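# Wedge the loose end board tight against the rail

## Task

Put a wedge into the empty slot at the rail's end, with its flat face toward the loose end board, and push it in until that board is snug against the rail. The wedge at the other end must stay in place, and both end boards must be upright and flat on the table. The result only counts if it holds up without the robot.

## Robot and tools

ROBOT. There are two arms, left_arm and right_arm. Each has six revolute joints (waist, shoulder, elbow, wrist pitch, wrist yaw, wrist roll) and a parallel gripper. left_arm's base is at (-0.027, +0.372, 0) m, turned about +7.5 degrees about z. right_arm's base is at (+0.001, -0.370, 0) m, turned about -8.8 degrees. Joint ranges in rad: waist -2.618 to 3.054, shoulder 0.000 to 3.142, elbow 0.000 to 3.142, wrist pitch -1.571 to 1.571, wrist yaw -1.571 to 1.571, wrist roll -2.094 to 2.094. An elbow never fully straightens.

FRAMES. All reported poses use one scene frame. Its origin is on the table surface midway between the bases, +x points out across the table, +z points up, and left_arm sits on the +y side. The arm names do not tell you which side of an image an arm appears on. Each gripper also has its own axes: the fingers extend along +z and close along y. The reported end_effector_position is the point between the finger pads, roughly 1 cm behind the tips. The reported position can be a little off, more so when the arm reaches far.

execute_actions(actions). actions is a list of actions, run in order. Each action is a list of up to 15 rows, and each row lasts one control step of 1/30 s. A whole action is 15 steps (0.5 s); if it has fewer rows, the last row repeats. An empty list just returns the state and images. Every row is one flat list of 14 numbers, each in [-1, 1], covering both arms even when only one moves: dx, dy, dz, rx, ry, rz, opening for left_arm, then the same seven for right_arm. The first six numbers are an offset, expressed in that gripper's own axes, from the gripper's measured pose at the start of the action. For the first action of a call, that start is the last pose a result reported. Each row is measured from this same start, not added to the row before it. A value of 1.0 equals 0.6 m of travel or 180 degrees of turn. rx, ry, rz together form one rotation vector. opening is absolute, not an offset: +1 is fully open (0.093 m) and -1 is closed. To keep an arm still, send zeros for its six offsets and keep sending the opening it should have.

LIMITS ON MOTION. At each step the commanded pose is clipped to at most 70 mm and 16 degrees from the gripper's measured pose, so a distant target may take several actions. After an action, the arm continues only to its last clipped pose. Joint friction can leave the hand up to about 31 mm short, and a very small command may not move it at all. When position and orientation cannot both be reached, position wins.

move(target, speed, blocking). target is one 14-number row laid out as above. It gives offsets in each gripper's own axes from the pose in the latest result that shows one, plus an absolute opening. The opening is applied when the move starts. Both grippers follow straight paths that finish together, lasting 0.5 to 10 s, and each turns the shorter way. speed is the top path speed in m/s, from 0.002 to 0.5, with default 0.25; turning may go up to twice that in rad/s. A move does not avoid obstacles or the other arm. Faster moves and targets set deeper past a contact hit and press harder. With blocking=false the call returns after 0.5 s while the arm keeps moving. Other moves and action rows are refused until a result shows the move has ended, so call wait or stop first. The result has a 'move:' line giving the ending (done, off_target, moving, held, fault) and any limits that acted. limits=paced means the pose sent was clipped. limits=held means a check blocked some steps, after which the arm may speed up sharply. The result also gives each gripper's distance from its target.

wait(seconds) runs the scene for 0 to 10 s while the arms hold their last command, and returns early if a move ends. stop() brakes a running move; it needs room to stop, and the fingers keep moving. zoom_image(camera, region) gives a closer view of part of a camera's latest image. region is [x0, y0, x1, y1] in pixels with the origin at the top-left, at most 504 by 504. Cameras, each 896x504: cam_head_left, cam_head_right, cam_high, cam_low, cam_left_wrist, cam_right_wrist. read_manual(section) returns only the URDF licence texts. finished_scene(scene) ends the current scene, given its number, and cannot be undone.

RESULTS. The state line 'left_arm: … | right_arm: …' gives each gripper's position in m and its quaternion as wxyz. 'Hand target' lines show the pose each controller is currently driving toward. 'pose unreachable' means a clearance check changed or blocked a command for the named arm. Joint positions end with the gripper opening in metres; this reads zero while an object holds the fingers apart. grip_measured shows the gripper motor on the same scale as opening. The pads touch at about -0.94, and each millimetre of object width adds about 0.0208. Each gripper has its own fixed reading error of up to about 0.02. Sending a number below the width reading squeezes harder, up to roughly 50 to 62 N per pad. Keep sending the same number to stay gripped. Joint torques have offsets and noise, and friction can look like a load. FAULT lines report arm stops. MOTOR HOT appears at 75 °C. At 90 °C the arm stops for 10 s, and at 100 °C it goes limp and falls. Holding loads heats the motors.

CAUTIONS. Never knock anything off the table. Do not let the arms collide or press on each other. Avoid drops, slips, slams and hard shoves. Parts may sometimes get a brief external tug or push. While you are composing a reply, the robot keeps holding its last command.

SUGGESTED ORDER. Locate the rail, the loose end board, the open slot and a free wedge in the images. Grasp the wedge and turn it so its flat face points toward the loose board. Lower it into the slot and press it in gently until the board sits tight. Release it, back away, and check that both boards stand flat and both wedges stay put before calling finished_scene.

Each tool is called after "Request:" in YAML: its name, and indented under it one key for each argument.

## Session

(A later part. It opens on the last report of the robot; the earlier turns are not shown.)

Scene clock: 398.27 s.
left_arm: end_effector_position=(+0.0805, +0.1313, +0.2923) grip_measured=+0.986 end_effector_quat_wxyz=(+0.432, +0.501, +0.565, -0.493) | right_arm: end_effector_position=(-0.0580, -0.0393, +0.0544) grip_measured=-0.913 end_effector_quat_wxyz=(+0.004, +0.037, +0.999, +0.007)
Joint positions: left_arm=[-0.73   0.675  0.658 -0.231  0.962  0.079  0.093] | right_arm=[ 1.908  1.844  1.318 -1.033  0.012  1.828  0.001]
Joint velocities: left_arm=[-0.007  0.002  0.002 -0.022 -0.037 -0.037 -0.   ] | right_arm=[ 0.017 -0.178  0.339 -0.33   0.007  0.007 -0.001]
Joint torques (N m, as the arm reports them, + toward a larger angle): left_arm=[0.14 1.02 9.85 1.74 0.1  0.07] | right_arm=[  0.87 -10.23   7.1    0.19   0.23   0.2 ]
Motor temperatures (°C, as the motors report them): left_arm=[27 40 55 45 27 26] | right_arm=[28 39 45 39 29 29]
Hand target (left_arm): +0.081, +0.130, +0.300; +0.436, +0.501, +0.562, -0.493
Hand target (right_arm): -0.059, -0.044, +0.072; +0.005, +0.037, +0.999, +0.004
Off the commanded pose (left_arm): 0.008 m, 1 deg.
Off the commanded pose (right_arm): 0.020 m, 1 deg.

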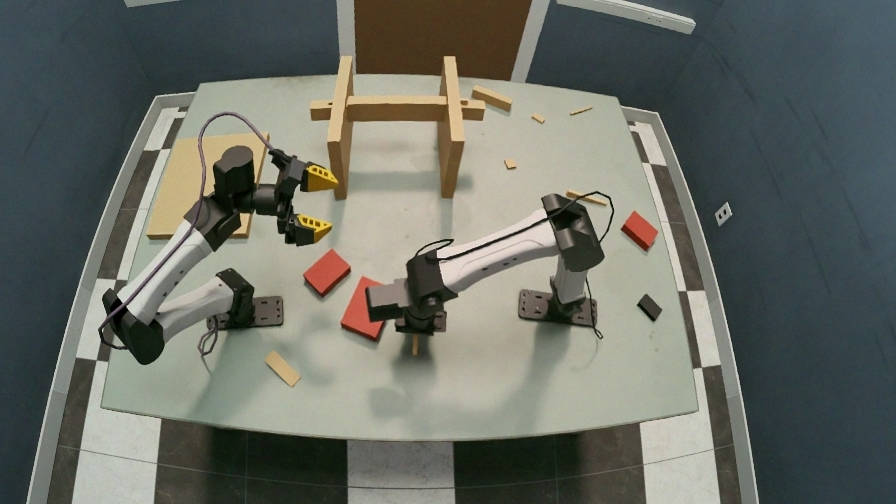

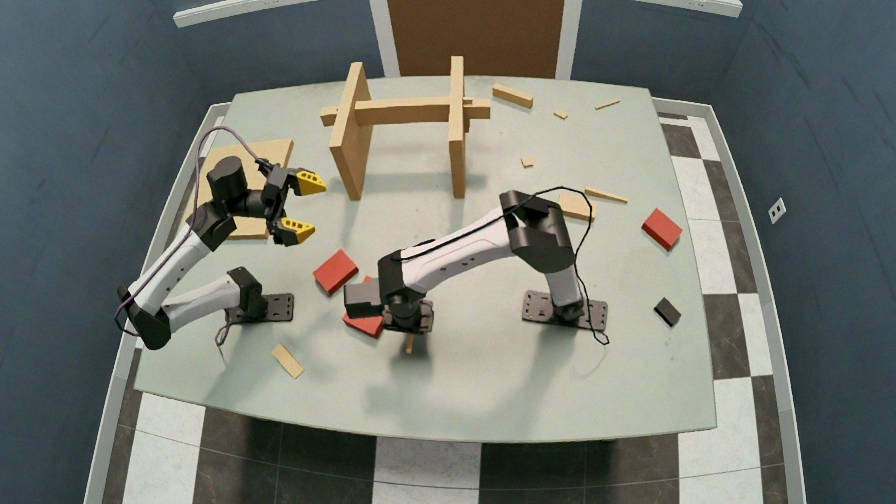

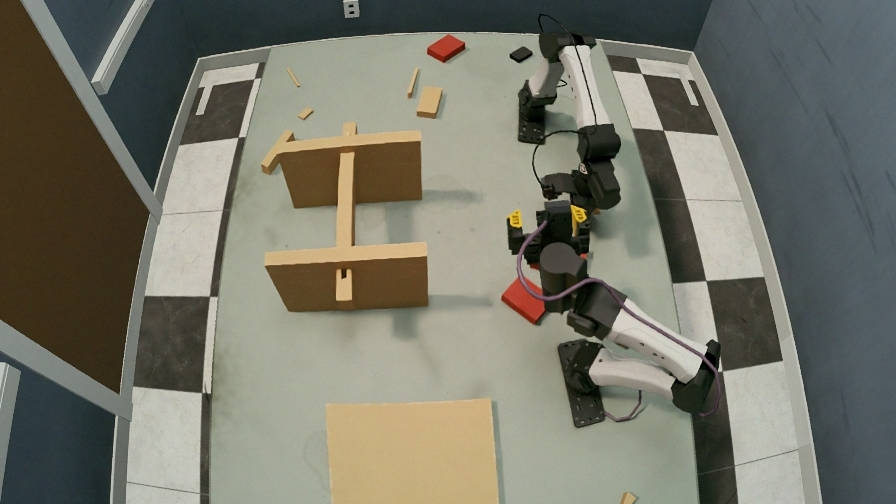

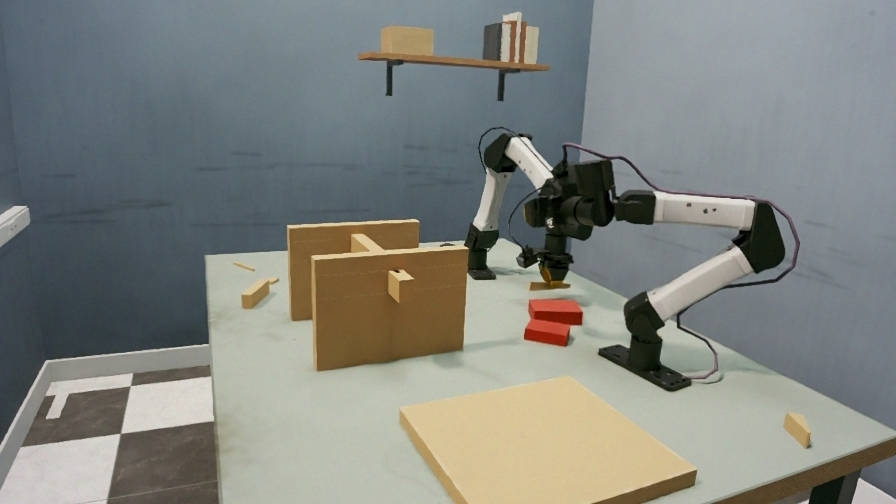

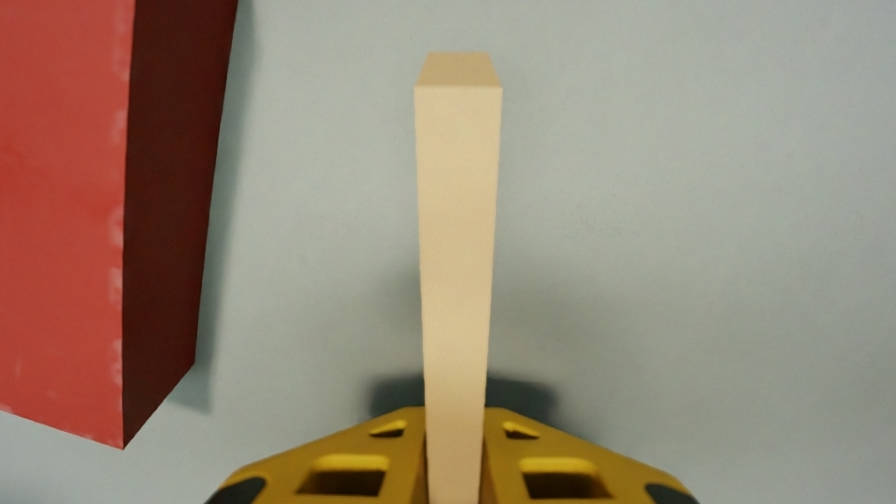

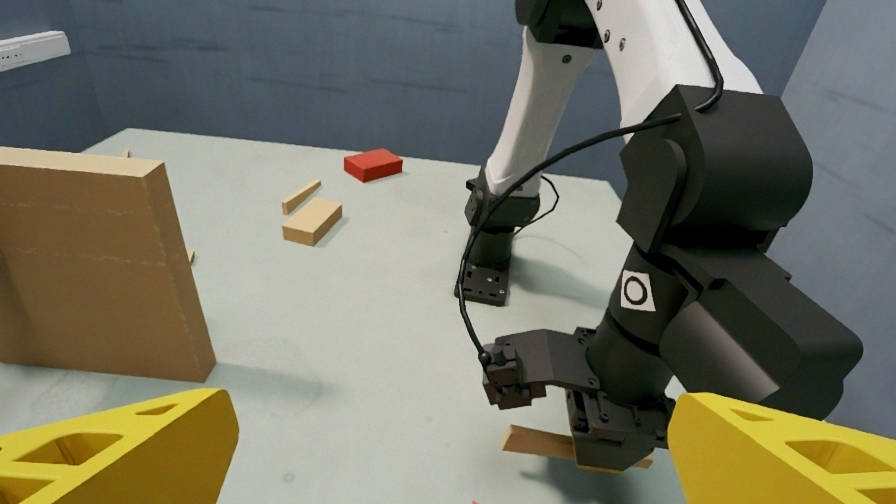

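Request:
move:
  target: [-0.0397, -0.0055, 0.0722, 0, -0.0282, 0.0398, 0.2, -0.2300, 0.0455, -0.3232, -0.3682, -0.3386, -0.4220, -0.93]
  speed: 0.35

Scene clock: 429.47 s.
left_arm: end_effector_position=(+0.0803, +0.0895, +0.3139) grip_measured=+0.202 end_effector_quat_wxyz=(+0.490, +0.514, +0.513, -0.482) | right_arm: end_effector_position=(+0.0726, -0.0235, +0.2519) grip_measured=-0.914 end_effector_quat_wxyz=(-0.458, +0.533, -0.528, -0.477)
Joint positions: left_arm=[-0.953  0.779  0.658  0.046  0.74   0.061  0.055] | right_arm=[ 1.327  0.986  0.545  0.304 -0.419 -0.042  0.001]
Joint velocities: left_arm=[ 0.017 -0.002  0.027  0.051  0.051 -0.037 -0.   ] | right_arm=[-0.002 -0.002 -0.007 -0.037  0.007 -0.007  0.001]
Joint torques (N m, as the arm reports them, + toward a larger angle): left_arm=[-0.58  0.78  7.35  2.17 -0.05  0.07] | right_arm=[-0.74 -1.77  6.08  2.07 -0.02  0.08]
Motor temperatures (°C, as the motors report them): left_arm=[27 39 55 46 27 26] | right_arm=[28 40 47 39 29 29]
Hand target (left_arm): +0.080, +0.085, +0.309; +0.486, +0.516, +0.514, -0.483
Hand target (right_arm): +0.075, -0.023, +0.246; -0.458, +0.535, -0.526, -0.477
Off the commanded pose (left_arm): 0.006 m, 1 deg.
Off the commanded pose (right_arm): 0.008 m, 2 deg.
move: done

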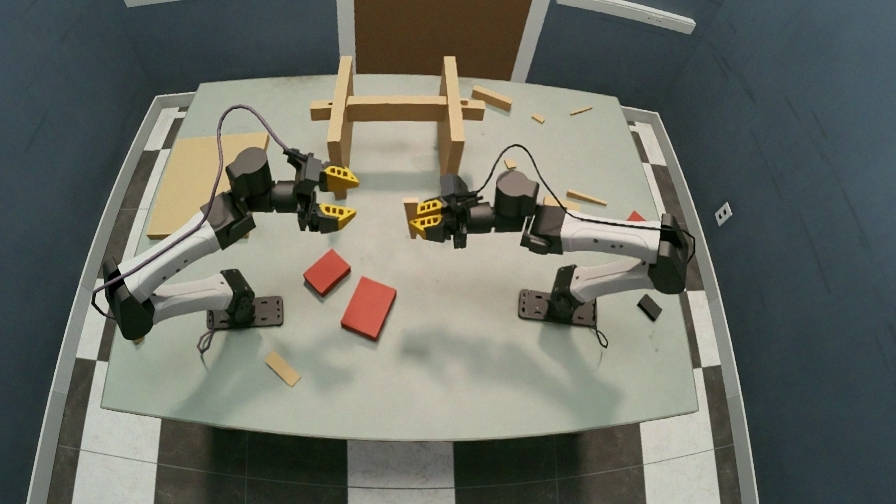

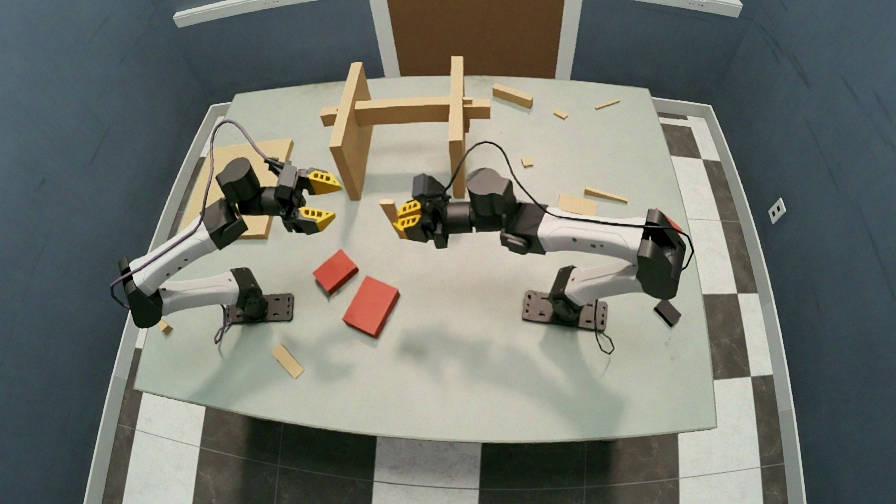

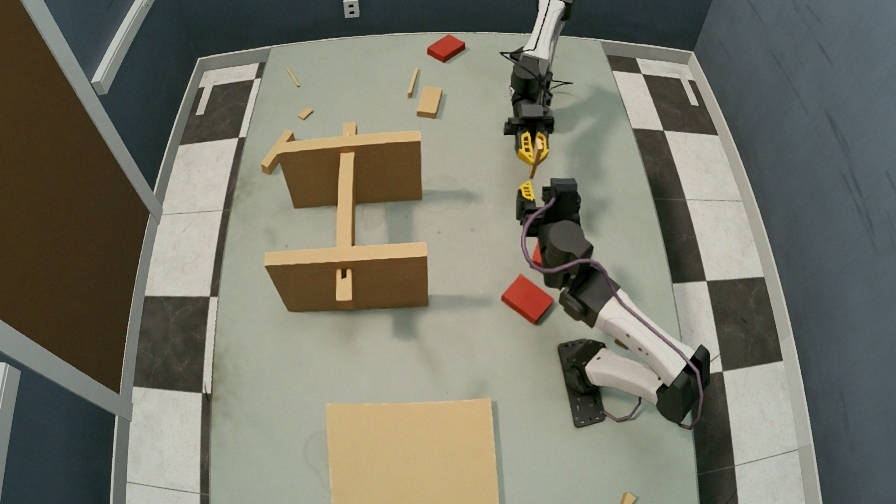

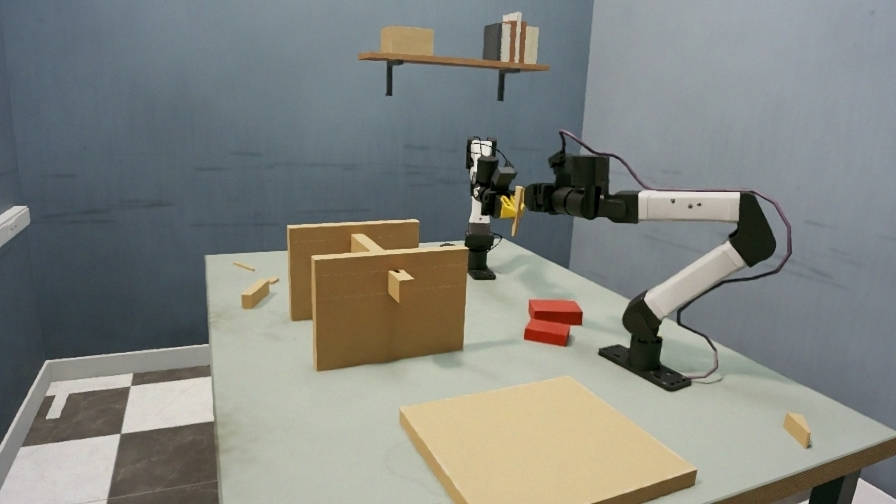

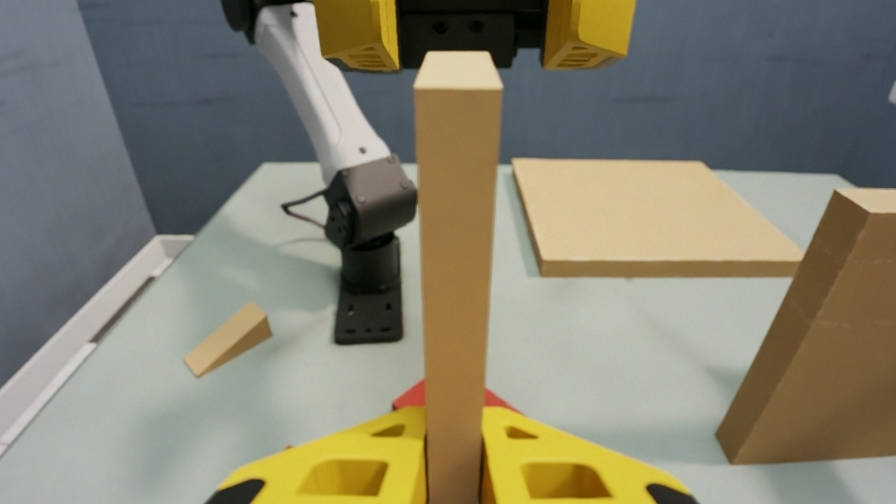

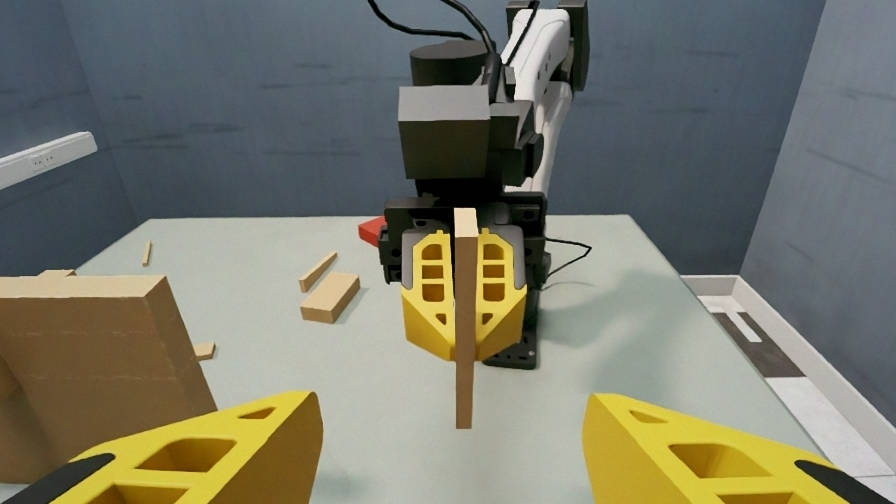

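Request:
execute_actions:
  actions: []

Scene clock: 445.83 s.
left_arm: end_effector_position=(+0.0803, +0.0895, +0.3139) grip_measured=+0.202 end_effector_quat_wxyz=(+0.490, +0.514, +0.513, -0.482) | right_arm: end_effector_position=(+0.0723, -0.0235, +0.2522) grip_measured=-0.914 end_effector_quat_wxyz=(-0.458, +0.534, -0.527, -0.477)
Joint positions: left_arm=[-0.953  0.779  0.658  0.046  0.74   0.061  0.055] | right_arm=[ 1.327  0.986  0.545  0.305 -0.421 -0.042  0.001]
Joint velocities: left_arm=[-0.037 -0.017 -0.007 -0.051 -0.066  0.037  0.001] | right_arm=[-0.012  0.002 -0.017 -0.007  0.007 -0.007 -0.   ]
Joint torques (N m, as the arm reports them, + toward a larger angle): left_arm=[-0.81  0.63  7.51  2.12 -0.03  0.07] | right_arm=[-0.76 -1.77  6.08  2.07 -0.01  0.08]
Motor temperatures (°C, as the motors report them): left_arm=[27 39 53 48 27 26] | right_arm=[28 38 47 44 29 29]
Hand target (left_arm): +0.080, +0.085, +0.309; +0.486, +0.516, +0.514, -0.483
Hand target (right_arm): +0.075, -0.023, +0.246; -0.458, +0.535, -0.526, -0.477
Off the commanded pose (left_arm): 0.006 m, 1 deg.
Off the commanded pose (right_arm): 0.008 m, 2 deg.

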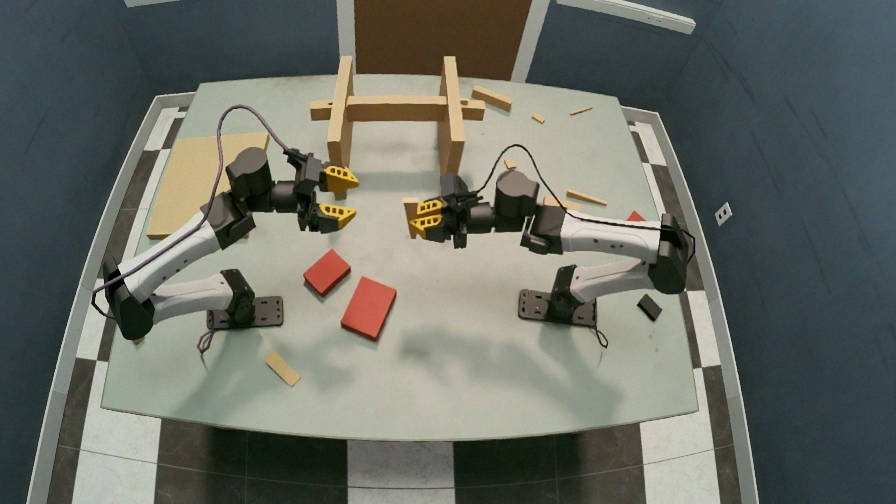

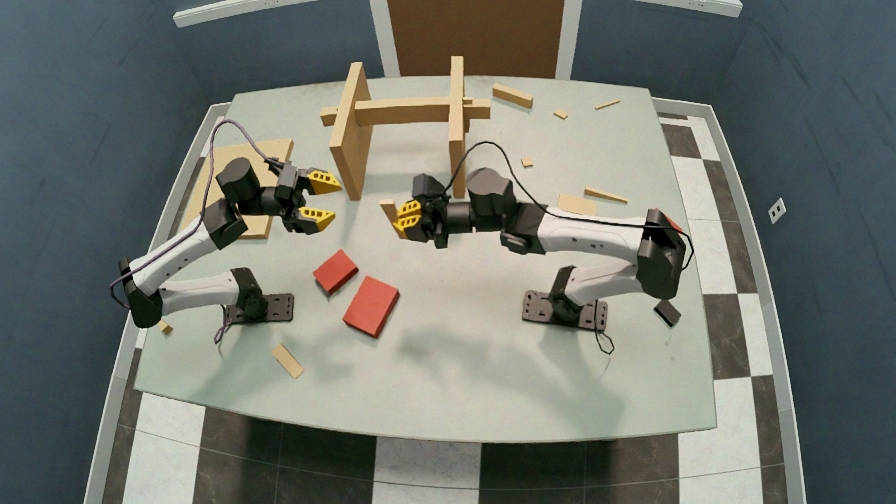

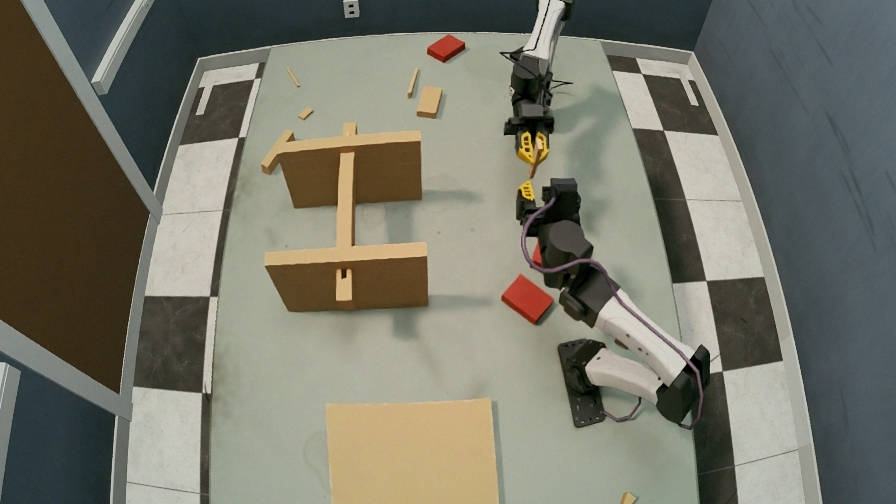

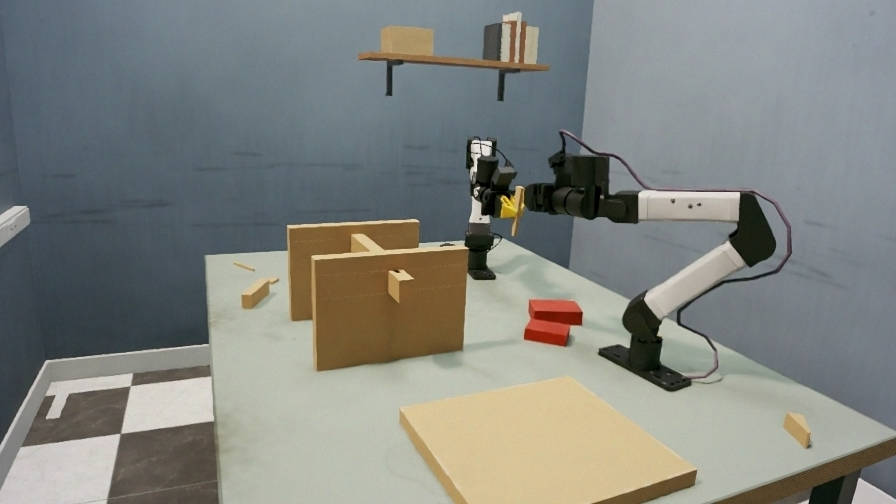

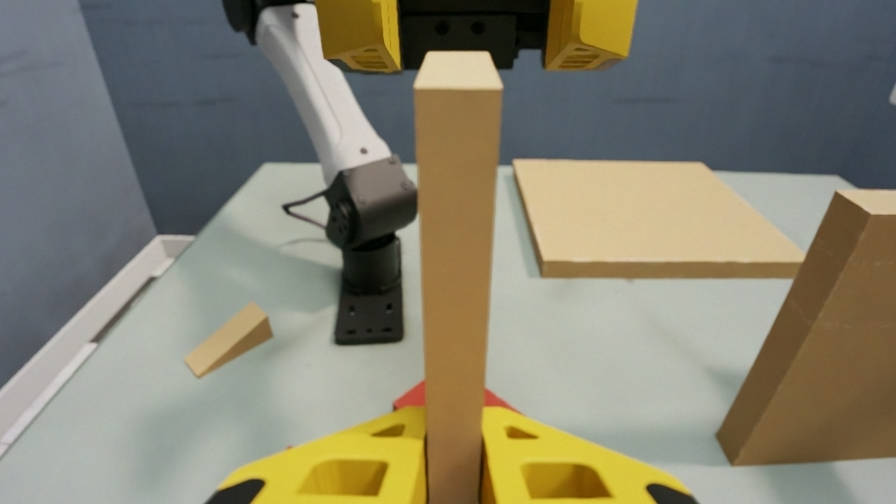

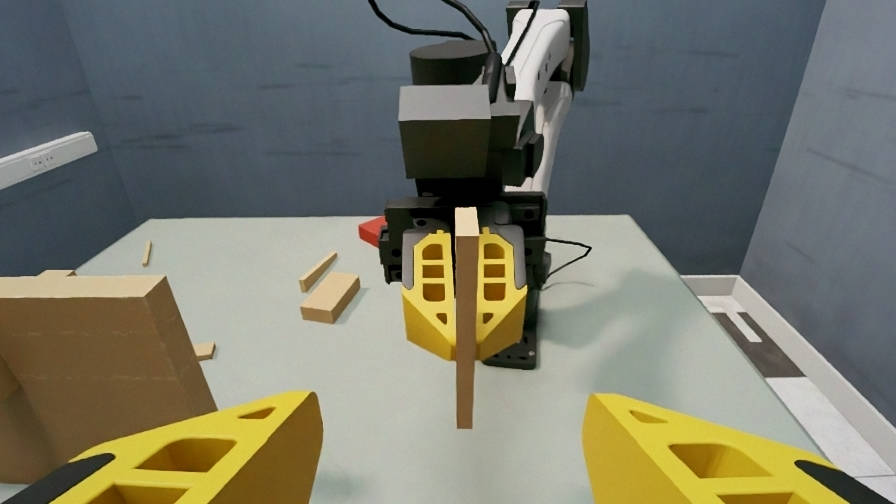

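Request:
move:
  target: [0.0019, -0.0092, 0.116, 0, 0.011, 0, 0.2, 0.0101, -0.0047, 0.002, 0, 0, 0, -0.93]
  speed: 0.1

Scene clock: 477.50 s.
left_arm: end_effector_position=(+0.0769, +0.0261, +0.2979) grip_measured=+0.202 end_effector_quat_wxyz=(+0.470, +0.525, +0.534, -0.467) | right_arm: end_effector_position=(+0.0723, -0.0235, +0.2522) grip_measured=-0.914 end_effector_quat_wxyz=(-0.458, +0.534, -0.527, -0.477)
Joint positions: left_arm=[-1.182  1.016  0.739  0.138  0.504  0.061  0.055] | right_arm=[ 1.327  0.986  0.545  0.305 -0.421 -0.042  0.001]
Joint velocities: left_arm=[-0.027 -0.012 -0.012  0.022 -0.022  0.007  0.   ] | right_arm=[ 0.007 -0.007 -0.002  0.051 -0.051 -0.037 -0.   ]
Joint torques (N m, as the arm reports them, + toward a larger angle): left_arm=[-0.57 -1.37 10.33  2.25  0.    0.17] | right_arm=[-0.77 -1.98  6.03  2.06 -0.01  0.12]
Motor temperatures (°C, as the motors report them): left_arm=[27 38 51 49 27 26] | right_arm=[28 35 48 48 29 29]
Hand target (left_arm): +0.076, +0.021, +0.309; +0.481, +0.524, +0.521, -0.471
Hand target (right_arm): +0.075, -0.023, +0.246; -0.458, +0.534, -0.527, -0.477
Off the commanded pose (left_arm): 0.013 m, 2 deg.
Off the commanded pose (right_arm): 0.007 m, 0 deg.
move: off_target (left_arm)

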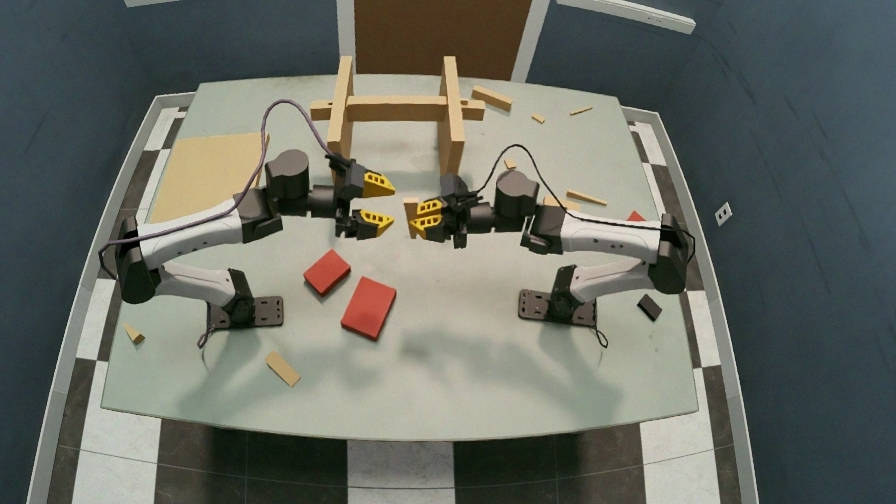

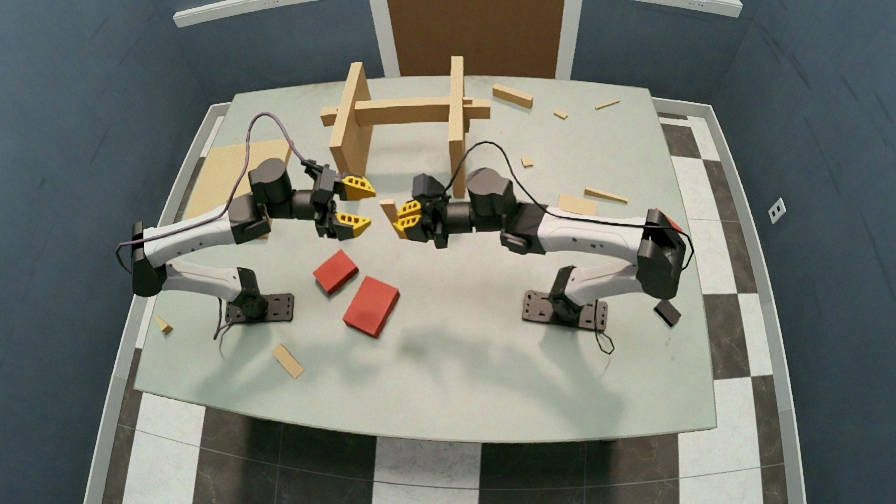

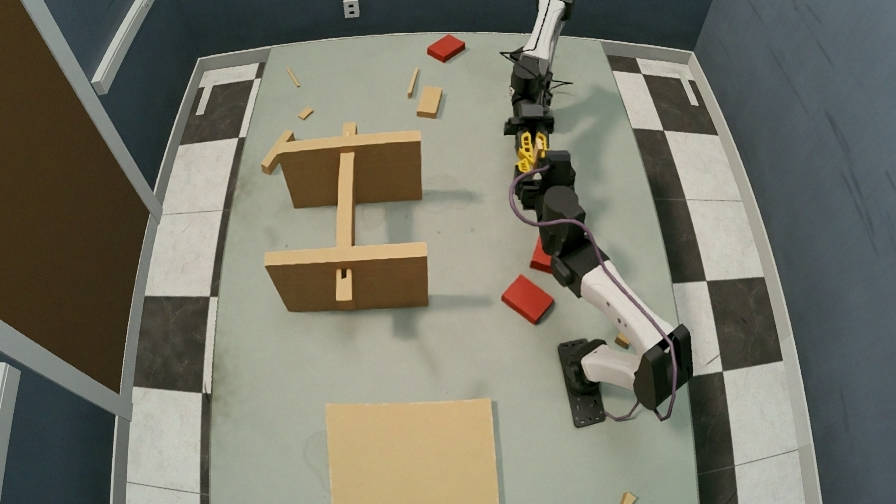

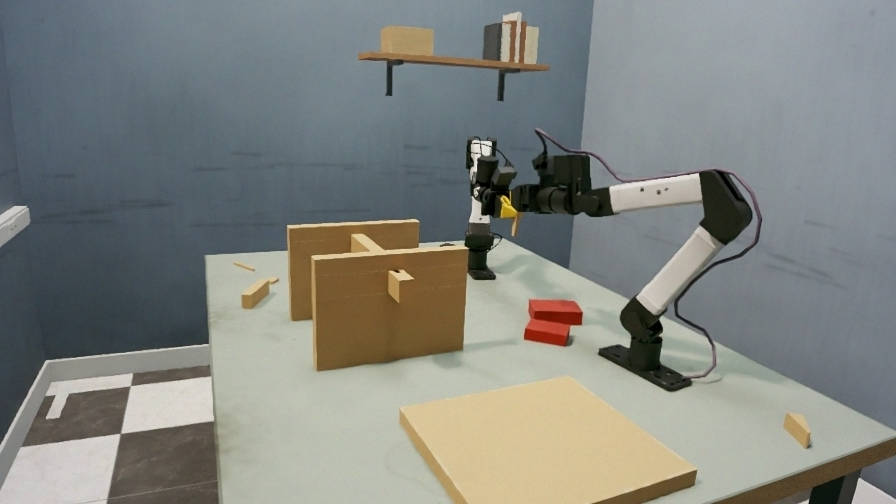

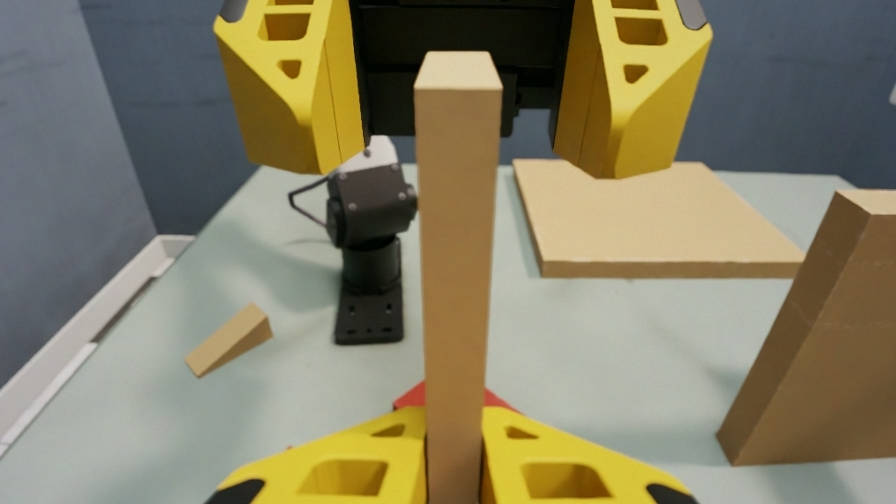

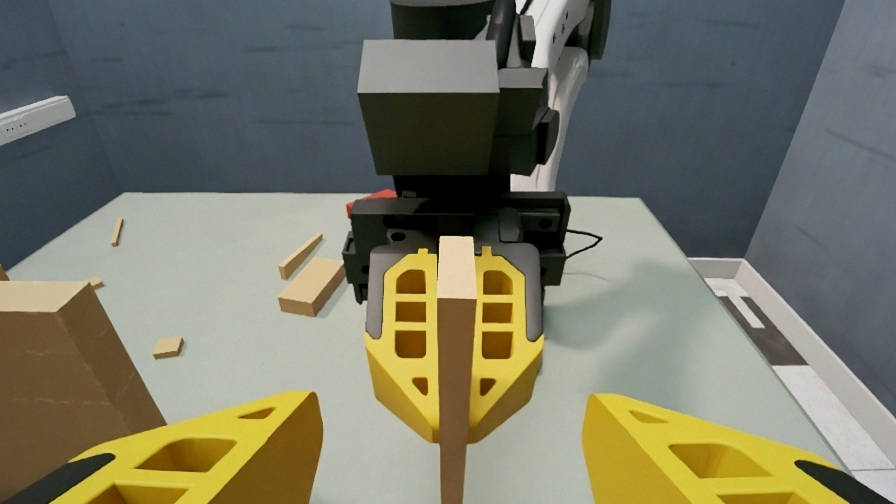

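Request:
zoom_image:
  camera: "cam_right_wrist"
  region: [330, 200, 582, 504]

Request:
zoom_image:
  camera: "cam_head_left"
  region: [320, 140, 500, 260]

Region (330, 200, 582, 504) of cam_right_wrist's 896x504 image, scaled by 1.658, with more detail than that image has; it fills the left 418 columns of this view, and the rest is white.

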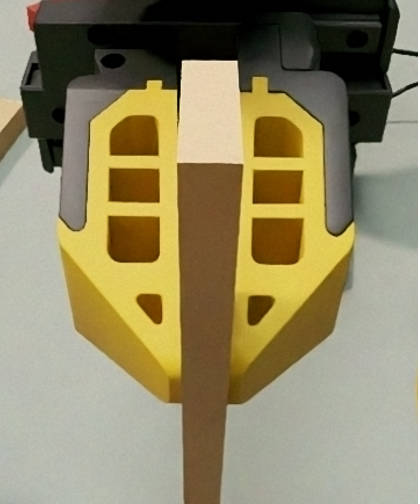

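Region (320, 140, 500, 260) of cam_head_left's 896x504 image, scaled by 2.800, with more detail than that image has.

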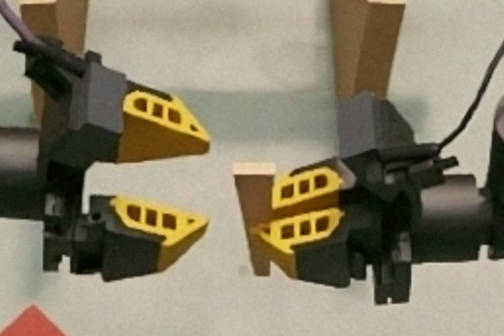

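Request:
zoom_image:
  camera: "cam_left_wrist"
  region: [380, 20, 540, 130]

Request:
zoom_image:
  camera: "cam_right_wrist"
  region: [410, 220, 510, 320]

Request:
zoom_image:
  camera: "cam_head_right"
  region: [350, 170, 450, 250]

Request:
zoom_image:
  camera: "cam_head_left"
  region: [370, 170, 470, 250]

Region (380, 20, 540, 130) of cam_left_wrist's 896x504 image, scaled by 3.150, with more detail than that image has; it fills the top 346 rows of this view, and the rest is white.

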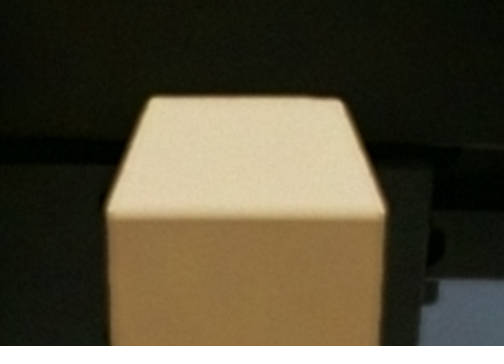

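Region (410, 220, 510, 320) of cam_right_wrist's 896x504 image, scaled by 5.040, with more detail than that image has.

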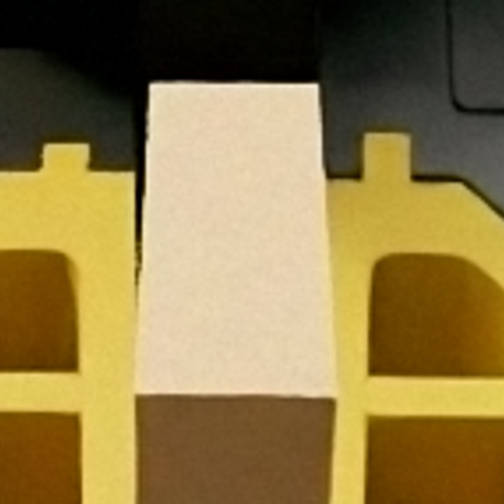

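Region (350, 170, 450, 250) of cam_head_right's 896x504 image, scaled by 5.040, with more detail than that image has; it fills the top 403 rows of this view, and the rest is white.

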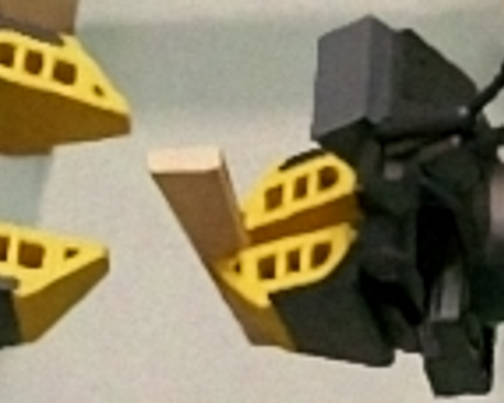

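Region (370, 170, 470, 250) of cam_head_left's 896x504 image, scaled by 5.040, with more detail than that image has; it fills the top 403 rows of this view, and the rest is white.

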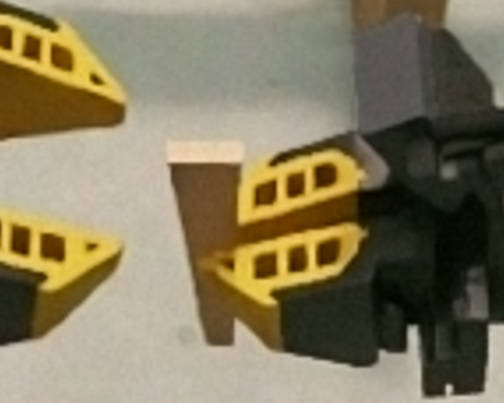

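Request:
zoom_image:
  camera: "cam_left_wrist"
  region: [400, 330, 510, 430]

Request:
zoom_image:
  camera: "cam_right_wrist"
  region: [410, 404, 510, 504]

Request:
zoom_image:
  camera: "cam_left_wrist"
  region: [400, 200, 510, 300]

Region (400, 330, 510, 430) of cam_left_wrist's 896x504 image, scaled by 4.582, with more detail than that image has; it fills the top 458 rows of this view, and the rest is white.

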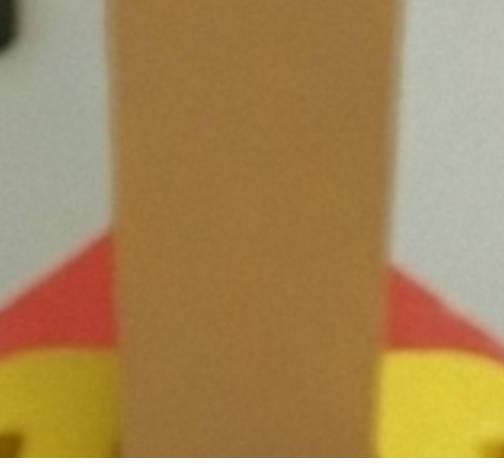

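Region (410, 404, 510, 504) of cam_right_wrist's 896x504 image, scaled by 5.040, with more detail than that image has.

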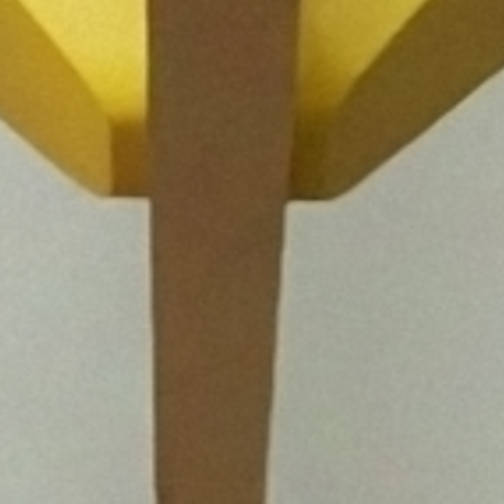

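Region (400, 200, 510, 300) of cam_left_wrist's 896x504 image, scaled by 4.582, with more detail than that image has; it fills the top 458 rows of this view, and the rest is white.

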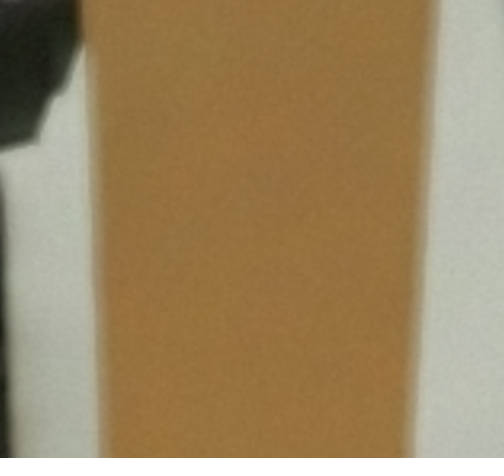

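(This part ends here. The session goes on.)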